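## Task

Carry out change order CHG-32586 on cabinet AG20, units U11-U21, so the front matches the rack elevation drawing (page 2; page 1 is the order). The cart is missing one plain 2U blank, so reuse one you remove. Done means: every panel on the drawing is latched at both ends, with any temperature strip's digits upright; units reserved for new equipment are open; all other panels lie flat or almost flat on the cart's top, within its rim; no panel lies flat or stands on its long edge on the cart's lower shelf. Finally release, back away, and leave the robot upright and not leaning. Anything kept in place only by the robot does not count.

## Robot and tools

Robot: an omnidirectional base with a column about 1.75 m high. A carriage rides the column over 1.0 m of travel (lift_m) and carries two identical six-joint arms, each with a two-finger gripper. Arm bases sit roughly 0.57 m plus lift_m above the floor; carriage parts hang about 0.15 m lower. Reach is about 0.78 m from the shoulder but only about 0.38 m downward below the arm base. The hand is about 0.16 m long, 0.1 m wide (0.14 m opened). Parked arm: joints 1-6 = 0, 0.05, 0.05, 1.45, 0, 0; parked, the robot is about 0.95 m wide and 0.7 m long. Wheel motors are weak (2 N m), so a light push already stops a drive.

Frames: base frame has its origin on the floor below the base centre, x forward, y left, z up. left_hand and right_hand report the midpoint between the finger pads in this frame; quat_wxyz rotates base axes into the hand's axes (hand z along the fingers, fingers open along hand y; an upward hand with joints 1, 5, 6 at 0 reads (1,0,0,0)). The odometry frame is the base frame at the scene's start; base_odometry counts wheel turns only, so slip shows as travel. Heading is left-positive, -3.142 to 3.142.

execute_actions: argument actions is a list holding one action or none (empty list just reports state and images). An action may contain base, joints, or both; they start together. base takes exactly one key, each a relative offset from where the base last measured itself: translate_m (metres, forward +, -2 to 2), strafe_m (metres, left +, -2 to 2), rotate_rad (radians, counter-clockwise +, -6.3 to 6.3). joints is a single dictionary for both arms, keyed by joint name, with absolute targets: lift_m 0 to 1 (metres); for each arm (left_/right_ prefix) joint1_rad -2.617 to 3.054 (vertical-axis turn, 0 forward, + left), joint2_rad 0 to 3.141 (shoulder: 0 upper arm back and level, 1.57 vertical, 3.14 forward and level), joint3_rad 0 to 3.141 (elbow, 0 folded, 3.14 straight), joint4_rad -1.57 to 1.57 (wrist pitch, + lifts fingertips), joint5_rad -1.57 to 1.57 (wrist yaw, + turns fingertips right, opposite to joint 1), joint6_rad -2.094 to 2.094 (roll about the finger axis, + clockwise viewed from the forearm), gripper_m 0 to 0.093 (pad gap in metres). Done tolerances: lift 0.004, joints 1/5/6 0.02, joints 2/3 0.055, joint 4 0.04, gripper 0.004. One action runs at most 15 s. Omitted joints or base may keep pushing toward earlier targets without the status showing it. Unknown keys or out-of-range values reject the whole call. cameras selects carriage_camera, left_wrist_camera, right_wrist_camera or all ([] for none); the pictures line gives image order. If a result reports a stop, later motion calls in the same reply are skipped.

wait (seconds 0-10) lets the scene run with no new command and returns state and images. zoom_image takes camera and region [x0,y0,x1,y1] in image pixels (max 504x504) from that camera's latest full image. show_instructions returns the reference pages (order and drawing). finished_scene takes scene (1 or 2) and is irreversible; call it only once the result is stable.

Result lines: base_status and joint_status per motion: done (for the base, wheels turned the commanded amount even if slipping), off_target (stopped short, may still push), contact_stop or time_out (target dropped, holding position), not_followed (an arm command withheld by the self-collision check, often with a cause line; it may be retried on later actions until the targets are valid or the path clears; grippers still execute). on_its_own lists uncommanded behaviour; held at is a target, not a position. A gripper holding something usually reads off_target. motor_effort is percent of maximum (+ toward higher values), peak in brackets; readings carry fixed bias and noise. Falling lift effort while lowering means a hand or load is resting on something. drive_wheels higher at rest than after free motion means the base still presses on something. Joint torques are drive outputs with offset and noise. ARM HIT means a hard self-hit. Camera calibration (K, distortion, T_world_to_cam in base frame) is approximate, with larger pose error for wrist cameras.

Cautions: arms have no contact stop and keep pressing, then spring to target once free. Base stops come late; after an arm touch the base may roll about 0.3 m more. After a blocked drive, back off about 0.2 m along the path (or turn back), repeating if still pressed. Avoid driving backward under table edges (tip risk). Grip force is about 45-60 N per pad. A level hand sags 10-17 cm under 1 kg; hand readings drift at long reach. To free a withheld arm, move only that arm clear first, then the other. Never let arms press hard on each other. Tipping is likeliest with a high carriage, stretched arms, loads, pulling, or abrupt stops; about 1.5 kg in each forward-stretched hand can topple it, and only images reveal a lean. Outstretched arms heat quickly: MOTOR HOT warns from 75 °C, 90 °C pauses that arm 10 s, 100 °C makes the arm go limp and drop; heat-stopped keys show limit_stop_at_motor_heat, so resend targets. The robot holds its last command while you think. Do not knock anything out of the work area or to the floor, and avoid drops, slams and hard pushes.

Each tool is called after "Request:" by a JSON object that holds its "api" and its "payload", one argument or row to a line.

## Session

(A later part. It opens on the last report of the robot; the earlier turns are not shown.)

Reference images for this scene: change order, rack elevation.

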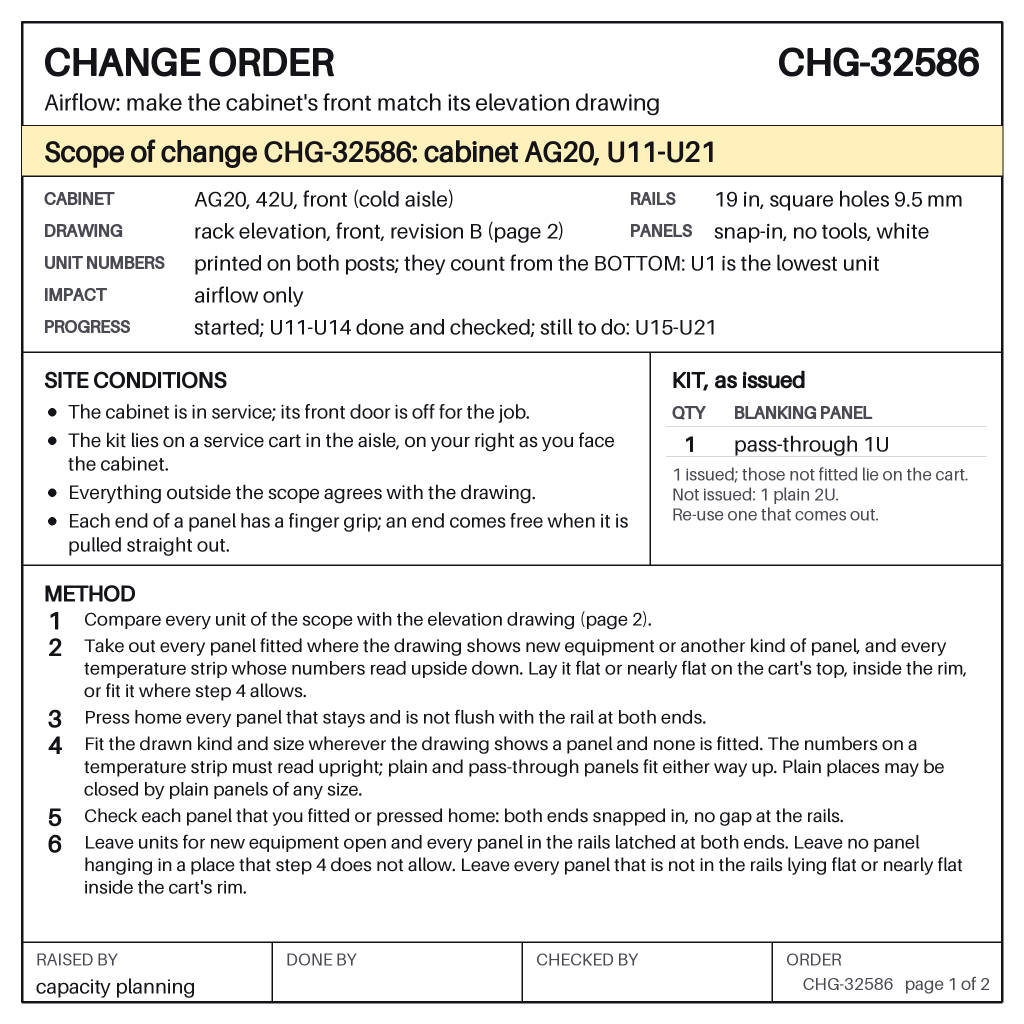

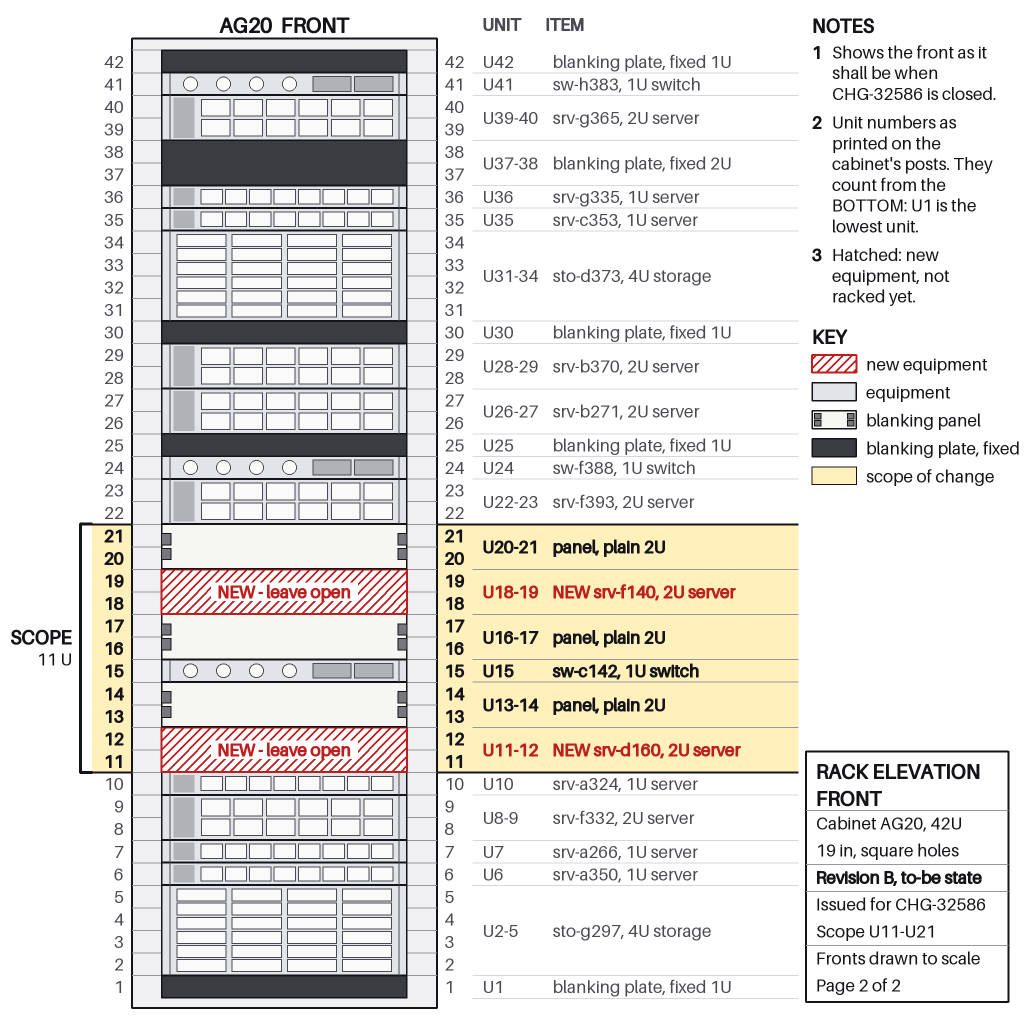

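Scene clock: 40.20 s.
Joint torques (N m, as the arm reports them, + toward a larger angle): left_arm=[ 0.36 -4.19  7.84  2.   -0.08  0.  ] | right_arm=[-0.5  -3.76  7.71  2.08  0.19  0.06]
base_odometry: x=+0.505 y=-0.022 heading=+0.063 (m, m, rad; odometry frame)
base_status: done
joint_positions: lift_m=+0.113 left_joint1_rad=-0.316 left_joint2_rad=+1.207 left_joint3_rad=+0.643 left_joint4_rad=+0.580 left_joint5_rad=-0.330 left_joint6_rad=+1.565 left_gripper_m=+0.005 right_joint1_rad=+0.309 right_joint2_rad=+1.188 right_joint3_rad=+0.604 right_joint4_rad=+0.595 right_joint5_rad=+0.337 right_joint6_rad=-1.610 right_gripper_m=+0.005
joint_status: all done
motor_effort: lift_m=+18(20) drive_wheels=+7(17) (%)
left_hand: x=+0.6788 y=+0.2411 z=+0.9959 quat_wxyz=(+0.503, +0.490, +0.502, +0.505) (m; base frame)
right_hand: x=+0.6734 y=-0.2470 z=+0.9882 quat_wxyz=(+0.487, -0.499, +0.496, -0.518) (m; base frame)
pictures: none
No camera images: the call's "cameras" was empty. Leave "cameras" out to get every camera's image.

Request:
{"api": "execute_actions", "payload": {
  "actions": [
    {"base":{"translate_m":0.012}}
  ],
  "cameras": ["left_wrist_camera","right_wrist_camera"]
}}

Scene clock: 42.27 s.
Joint torques (N m, as the arm reports them, + toward a larger angle): left_arm=[ 0.45 -4.12  7.8   2.05 -0.14  0.  ] | right_arm=[-0.35 -4.    7.68  2.06  0.11  0.05]
base_odometry: x=+0.517 y=-0.021 heading=+0.063 (m, m, rad; odometry frame)
base_status: done
joint_positions: lift_m=+0.113 left_joint1_rad=-0.317 left_joint2_rad=+1.204 left_joint3_rad=+0.643 left_joint4_rad=+0.576 left_joint5_rad=-0.325 left_joint6_rad=+1.565 left_gripper_m=+0.005 right_joint1_rad=+0.309 right_joint2_rad=+1.188 right_joint3_rad=+0.604 right_joint4_rad=+0.596 right_joint5_rad=+0.344 right_joint6_rad=-1.610 right_gripper_m=+0.005
joint_status: not commanded
motor_effort: lift_m=+16(18) drive_wheels=+13(42) (%)
left_hand: x=+0.6784 y=+0.2399 z=+0.9958 quat_wxyz=(+0.504, +0.492, +0.501, +0.503) (m; base frame)
right_hand: x=+0.6733 y=-0.2483 z=+0.9885 quat_wxyz=(+0.485, -0.497, +0.497, -0.520) (m; base frame)
pictures: left_wrist_camera, right_wrist_camera
camera_calibration (this result's frames):
left_wrist_camera: T_world_to_cam=[[-0.00960812, -0.0475094, -0.998825, 1.00557], [-0.558952, 0.828501, -0.0340311, 0.231858], [0.829144, 0.557968, -0.0345158, -0.543274], [0, 0, 0, 1]] pos_world=[0.589712, 0.158809, 0.993529]
right_wrist_camera: T_world_to_cam=[[-0.00893321, 0.00827186, 0.999926, -0.980806], [-0.632131, -0.774862, 0.000762646, 0.237348], [0.77481, -0.632077, 0.0121509, -0.567007], [0, 0, 0, 1]] pos_world=[0.580597, -0.166367, 0.987442]
Images, in order (width x height): left_wrist_camera 672x504, right_wrist_camera 672x504.

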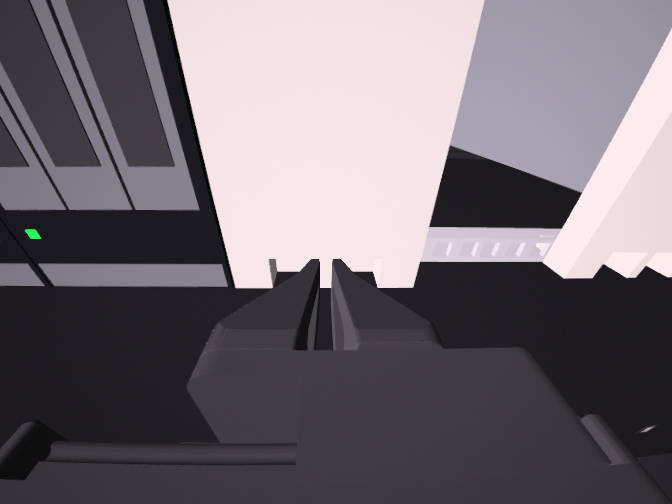

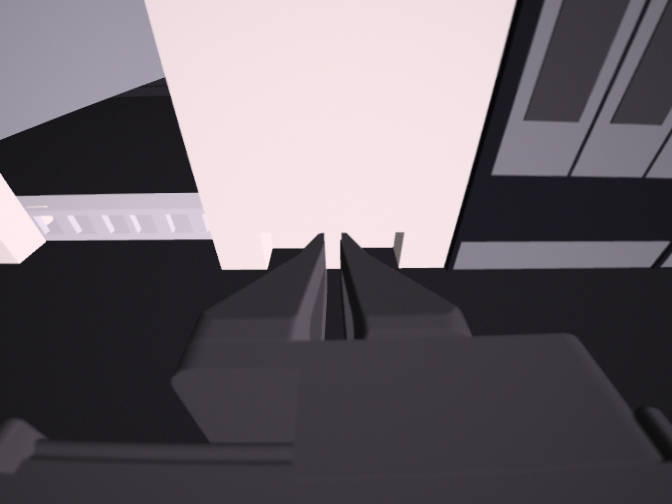

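Going in. ~4 mm left.

Request:
{"api": "execute_actions", "payload": {
  "actions": [
    {"base":{"translate_m":0.005},"joints":{"left_joint2_rad":1.235,"left_joint3_rad":0.68,"right_joint2_rad":1.225,"right_joint3_rad":0.63}}
  ],
  "cameras": []
}}

Request:
{"api": "execute_actions", "payload": {
  "actions": [
    {"joints":{"left_gripper_m":0.014,"right_gripper_m":0.014}}
  ],
  "cameras": ["left_wrist_camera","right_wrist_camera"]
}}

Scene clock: 44.97 s.
Joint torques (N m, as the arm reports them, + toward a larger angle): left_arm=[ 0.61 -2.07  8.99  2.01 -0.1   0.  ] | right_arm=[-0.52 -2.14  9.14  2.1   0.04  0.05]
base_odometry: x=+0.521 y=-0.020 heading=+0.063 (m, m, rad; odometry frame)
base_status: done
joint_positions: lift_m=+0.113 left_joint1_rad=-0.319 left_joint2_rad=+1.211 left_joint3_rad=+0.644 left_joint4_rad=+0.582 left_joint5_rad=-0.328 left_joint6_rad=+1.565 left_gripper_m=+0.005 right_joint1_rad=+0.309 right_joint2_rad=+1.191 right_joint3_rad=+0.606 right_joint4_rad=+0.595 right_joint5_rad=+0.350 right_joint6_rad=-1.610 right_gripper_m=+0.005
joint_status: all done
motor_effort: lift_m=+18(17) drive_wheels=+17(53) (%)
left_hand: x=+0.6794 y=+0.2393 z=+0.9951 quat_wxyz=(+0.504, +0.492, +0.501, +0.503) (m; base frame)
right_hand: x=+0.6738 y=-0.2489 z=+0.9878 quat_wxyz=(+0.483, -0.496, +0.499, -0.521) (m; base frame)
pictures: none
No camera images: the call's "cameras" was empty. Leave "cameras" out to get every camera's image.

Scene clock: 45.43 s.
Joint torques (N m, as the arm reports them, + toward a larger angle): left_arm=[ 0.58 -2.01  9.03  2.06 -0.09 -0.02] | right_arm=[-0.55 -2.1   9.04  1.96  0.02  0.05]
base_odometry: x=+0.521 y=-0.020 heading=+0.063 (m, m, rad; odometry frame)
base_status: not commanded
joint_positions: lift_m=+0.113 left_joint1_rad=-0.319 left_joint2_rad=+1.211 left_joint3_rad=+0.644 left_joint4_rad=+0.577 left_joint5_rad=-0.328 left_joint6_rad=+1.565 left_gripper_m=+0.014 right_joint1_rad=+0.309 right_joint2_rad=+1.191 right_joint3_rad=+0.606 right_joint4_rad=+0.605 right_joint5_rad=+0.350 right_joint6_rad=-1.610 right_gripper_m=+0.014
joint_status: all done
motor_effort: lift_m=+18(17) drive_wheels=+18(17) (%)
left_hand: x=+0.6794 y=+0.2393 z=+0.9939 quat_wxyz=(+0.502, +0.493, +0.502, +0.502) (m; base frame)
right_hand: x=+0.6738 y=-0.2489 z=+0.9899 quat_wxyz=(+0.486, -0.493, +0.498, -0.523) (m; base frame)
pictures: left_wrist_camera, right_wrist_camera
camera_calibration (this result's frames):
left_wrist_camera: T_world_to_cam=[[-0.0142714, -0.0460098, -0.998839, 1.00653], [-0.560051, 0.82791, -0.0301343, 0.229863], [0.828335, 0.558971, -0.0375833, -0.540454], [0, 0, 0, 1]] pos_world=[0.590776, 0.158103, 0.99198]
right_wrist_camera: T_world_to_cam=[[-0.0150416, 0.00626972, 0.999867, -0.978491], [-0.636247, -0.771471, -0.00473391, 0.24624], [0.771339, -0.636234, 0.0155933, -0.569837], [0, 0, 0, 1]] pos_world=[0.581489, -0.166448, 0.988412]
Images, in order (width x height): left_wrist_camera 672x504, right_wrist_camera 672x504.

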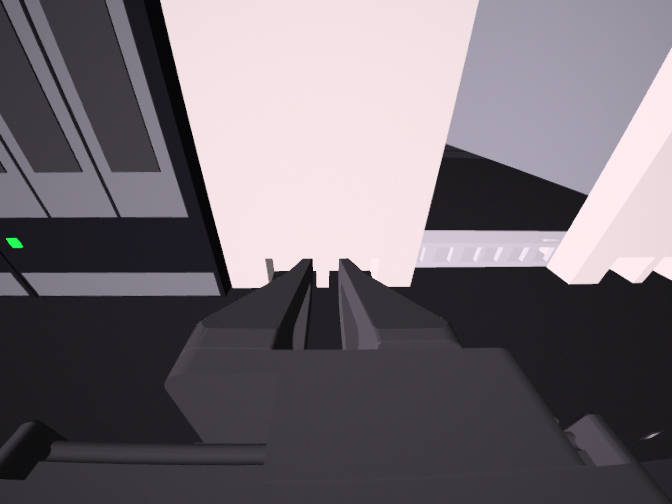

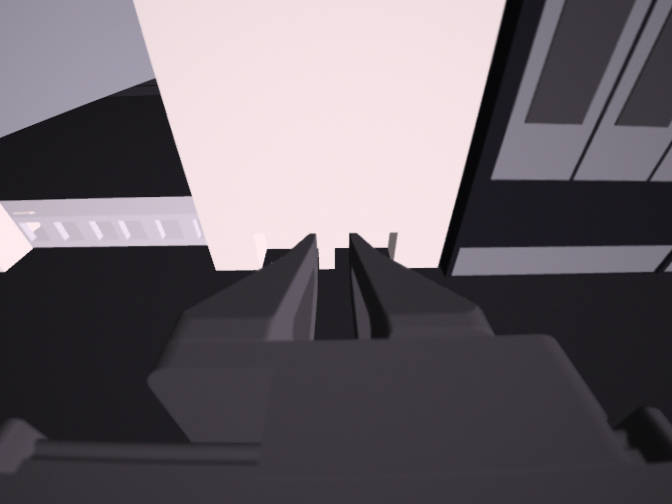

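One slightly firmer press, then release and check.

Request:
{"api": "execute_actions", "payload": {
  "actions": [
    {"joints":{"left_joint2_rad":1.255,"left_joint3_rad":0.69,"right_joint2_rad":1.245,"right_joint3_rad":0.64}}
  ],
  "cameras": []
}}

Request:
{"api": "execute_actions", "payload": {
  "actions": [
    {"joints":{"left_joint2_rad":1.21,"left_joint3_rad":0.66,"right_joint2_rad":1.2,"right_joint3_rad":0.61,"left_gripper_m":0.021,"right_gripper_m":0.021}}
  ],
  "cameras": []
}}

Request:
{"api": "execute_actions", "payload": {
  "actions": [
    {"base":{"translate_m":-0.07}}
  ],
  "cameras": []
}}

Request:
{"api": "execute_actions", "payload": {
  "actions": [
    {"joints":{"lift_m":0.0}}
  ]
}}

Scene clock: 49.43 s.
Joint torques (N m, as the arm reports them, + toward a larger angle): left_arm=[ 0.57 -0.93  9.73  2.02 -0.07  0.01] | right_arm=[-0.43 -0.82  9.75  1.98  0.03  0.08]
base_odometry: x=+0.521 y=-0.020 heading=+0.063 (m, m, rad; odometry frame)
base_status: not commanded
joint_positions: lift_m=+0.113 left_joint1_rad=-0.319 left_joint2_rad=+1.216 left_joint3_rad=+0.644 left_joint4_rad=+0.580 left_joint5_rad=-0.330 left_joint6_rad=+1.565 left_gripper_m=+0.014 right_joint1_rad=+0.309 right_joint2_rad=+1.192 right_joint3_rad=+0.607 right_joint4_rad=+0.604 right_joint5_rad=+0.351 right_joint6_rad=-1.610 right_gripper_m=+0.014
joint_status: all done
motor_effort: lift_m=+18(18) drive_wheels=+20(22) (%)
left_hand: x=+0.6802 y=+0.2393 z=+0.9929 quat_wxyz=(+0.502, +0.493, +0.503, +0.502) (m; base frame)
right_hand: x=+0.6741 y=-0.2489 z=+0.9897 quat_wxyz=(+0.485, -0.493, +0.498, -0.523) (m; base frame)
pictures: none
No camera images: the call's "cameras" was empty. Leave "cameras" out to get every camera's image.

Scene clock: 49.97 s.
Joint torques (N m, as the arm reports them, + toward a larger angle): left_arm=[ 0.6  -3.96  7.75  2.17 -0.07  0.  ] | right_arm=[-0.5  -3.98  7.53  1.87  0.01  0.07]
base_odometry: x=+0.521 y=-0.020 heading=+0.063 (m, m, rad; odometry frame)
base_status: not commanded
joint_positions: lift_m=+0.113 left_joint1_rad=-0.319 left_joint2_rad=+1.212 left_joint3_rad=+0.644 left_joint4_rad=+0.565 left_joint5_rad=-0.330 left_joint6_rad=+1.565 left_gripper_m=+0.021 right_joint1_rad=+0.309 right_joint2_rad=+1.189 right_joint3_rad=+0.607 right_joint4_rad=+0.615 right_joint5_rad=+0.351 right_joint6_rad=-1.610 right_gripper_m=+0.021
joint_status: all done
motor_effort: lift_m=+17(18) drive_wheels=+22(22) (%)
left_hand: x=+0.6796 y=+0.2395 z=+0.9906 quat_wxyz=(+0.498, +0.497, +0.505, +0.501) (m; base frame)
right_hand: x=+0.6735 y=-0.2490 z=+0.9935 quat_wxyz=(+0.490, -0.489, +0.496, -0.525) (m; base frame)
pictures: none
No camera images: the call's "cameras" was empty. Leave "cameras" out to get every camera's image.

Scene clock: 51.33 s.
Joint torques (N m, as the arm reports them, + toward a larger angle): left_arm=[ 0.53 -3.98  7.73  2.   -0.07 -0.01] | right_arm=[-0.47 -3.73  7.53  1.87  0.04  0.06]
base_odometry: x=+0.451 y=-0.025 heading=+0.062 (m, m, rad; odometry frame)
base_status: done
joint_positions: lift_m=+0.113 left_joint1_rad=-0.319 left_joint2_rad=+1.212 left_joint3_rad=+0.644 left_joint4_rad=+0.583 left_joint5_rad=-0.330 left_joint6_rad=+1.565 left_gripper_m=+0.021 right_joint1_rad=+0.309 right_joint2_rad=+1.189 right_joint3_rad=+0.607 right_joint4_rad=+0.616 right_joint5_rad=+0.350 right_joint6_rad=-1.610 right_gripper_m=+0.021
joint_status: not commanded
motor_effort: lift_m=+17(18) drive_wheels=+8(38) (%)
left_hand: x=+0.6796 y=+0.2395 z=+0.9948 quat_wxyz=(+0.503, +0.491, +0.502, +0.503) (m; base frame)
right_hand: x=+0.6735 y=-0.2490 z=+0.9937 quat_wxyz=(+0.490, -0.489, +0.495, -0.525) (m; base frame)
pictures: none
No camera images: the call's "cameras" was empty. Leave "cameras" out to get every camera's image.

Scene clock: 52.30 s.
Joint torques (N m, as the arm reports them, + toward a larger angle): left_arm=[ 0.59 -3.92  7.77  1.95 -0.08  0.  ] | right_arm=[-0.57 -4.02  7.71  1.91  0.03  0.07]
base_odometry: x=+0.451 y=-0.025 heading=+0.062 (m, m, rad; odometry frame)
base_status: not commanded
joint_positions: lift_m=+0.003 left_joint1_rad=-0.319 left_joint2_rad=+1.212 left_joint3_rad=+0.644 left_joint4_rad=+0.586 left_joint5_rad=-0.330 left_joint6_rad=+1.565 left_gripper_m=+0.021 right_joint1_rad=+0.309 right_joint2_rad=+1.189 right_joint3_rad=+0.607 right_joint4_rad=+0.612 right_joint5_rad=+0.350 right_joint6_rad=-1.610 right_gripper_m=+0.021
joint_status: all done
joint sent to its limit — the command would take lift_m past its lower limit, so that joint was sent only as far as its limit.
motor_effort: lift_m=+12(13) drive_wheels=+10(9) (%)
left_hand: x=+0.6796 y=+0.2395 z=+0.8856 quat_wxyz=(+0.504, +0.490, +0.501, +0.504) (m; base frame)
right_hand: x=+0.6736 y=-0.2490 z=+0.8829 quat_wxyz=(+0.489, -0.490, +0.496, -0.524) (m; base frame)
pictures: carriage_camera, left_wrist_camera, right_wrist_camera
camera_calibration (this result's frames):
carriage_camera: T_world_to_cam=[[-0.00697402, -0.999829, -0.0171229, 0.0167193], [-0.287929, 0.018406, -0.957475, 1.02133], [0.957626, -0.00174726, -0.288008, 0.119843], [0, 0, 0, 1]] pos_world=[0.179421, -0.00187265, 1.0127]
left_wrist_camera: T_world_to_cam=[[-0.00659132, -0.0485635, -0.998798, 0.89375], [-0.561376, 0.826756, -0.0364938, 0.233315], [0.827534, 0.560461, -0.0327118, -0.54897], [0, 0, 0, 1]] pos_world=[0.59116, 0.158185, 0.883232]
right_wrist_camera: T_world_to_cam=[[-0.0248503, 0.00313425, 0.999686, -0.865478], [-0.636158, -0.771442, -0.013395, 0.253153], [0.771158, -0.636291, 0.0211645, -0.572868], [0, 0, 0, 1]] pos_world=[0.58131, -0.166505, 0.880722]
Images, in order (width x height): carriage_camera 672x504, left_wrist_camera 672x504, right_wrist_camera 672x504.

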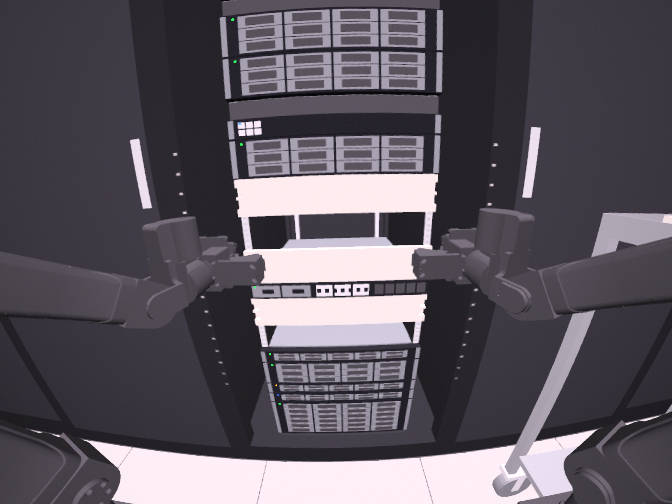

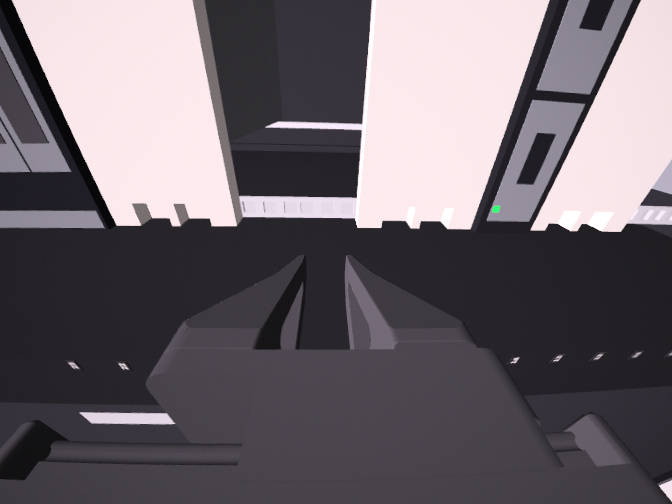

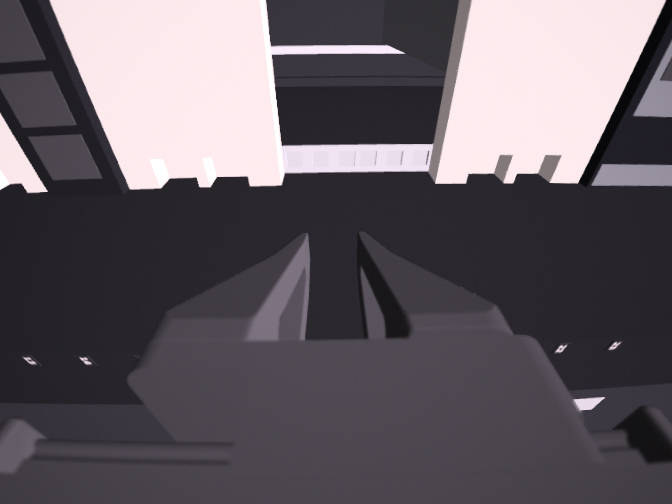

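All flush. Back away.

Request:
{"api": "execute_actions", "payload": {
  "actions": [
    {"base":{"translate_m":-0.3}}
  ],
  "cameras": ["carriage_camera"]
}}

Request:
{"api": "finished_scene", "payload": {
  "scene": 2
}}

Scene clock: 56.10 s.
Joint torques (N m, as the arm reports them, + toward a larger angle): left_arm=[ 0.61 -3.87  7.81  1.96 -0.06 -0.01] | right_arm=[-0.48 -4.1   7.68  1.96  0.02  0.06]
base_odometry: x=+0.152 y=-0.043 heading=+0.062 (m, m, rad; odometry frame)
base_status: done
joint_positions: lift_m=+0.003 left_joint1_rad=-0.319 left_joint2_rad=+1.212 left_joint3_rad=+0.644 left_joint4_rad=+0.587 left_joint5_rad=-0.330 left_joint6_rad=+1.565 left_gripper_m=+0.021 right_joint1_rad=+0.309 right_joint2_rad=+1.189 right_joint3_rad=+0.607 right_joint4_rad=+0.614 right_joint5_rad=+0.350 right_joint6_rad=-1.610 right_gripper_m=+0.021
joint_status: not commanded
motor_effort: lift_m=+12(12) drive_wheels=-2(57) (%)
left_hand: x=+0.6796 y=+0.2395 z=+0.8857 quat_wxyz=(+0.504, +0.490, +0.501, +0.504) (m; base frame)
right_hand: x=+0.6735 y=-0.2490 z=+0.8832 quat_wxyz=(+0.489, -0.489, +0.496, -0.525) (m; base frame)
pictures: carriage_camera
camera_calibration (this result's frames):
carriage_camera: T_world_to_cam=[[-0.00697402, -0.999829, -0.0171229, 0.0167193], [-0.287929, 0.018406, -0.957475, 1.02133], [0.957626, -0.00174726, -0.288008, 0.119843], [0, 0, 0, 1]] pos_world=[0.179421, -0.00187265, 1.0127]
Images, in order (width x height): carriage_camera 672x504.

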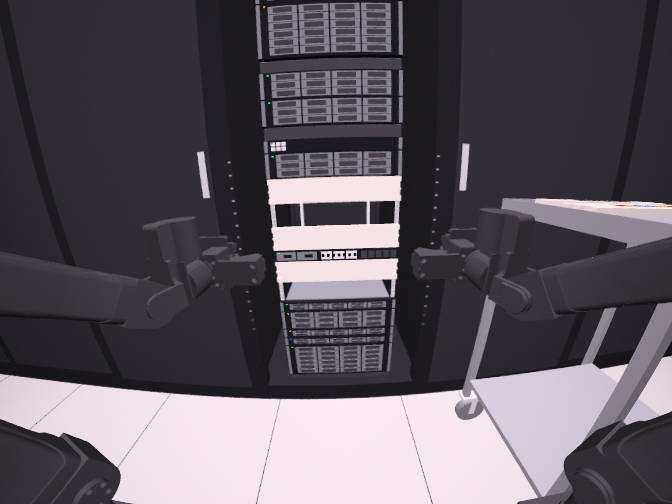

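The scene is finished: the task was done.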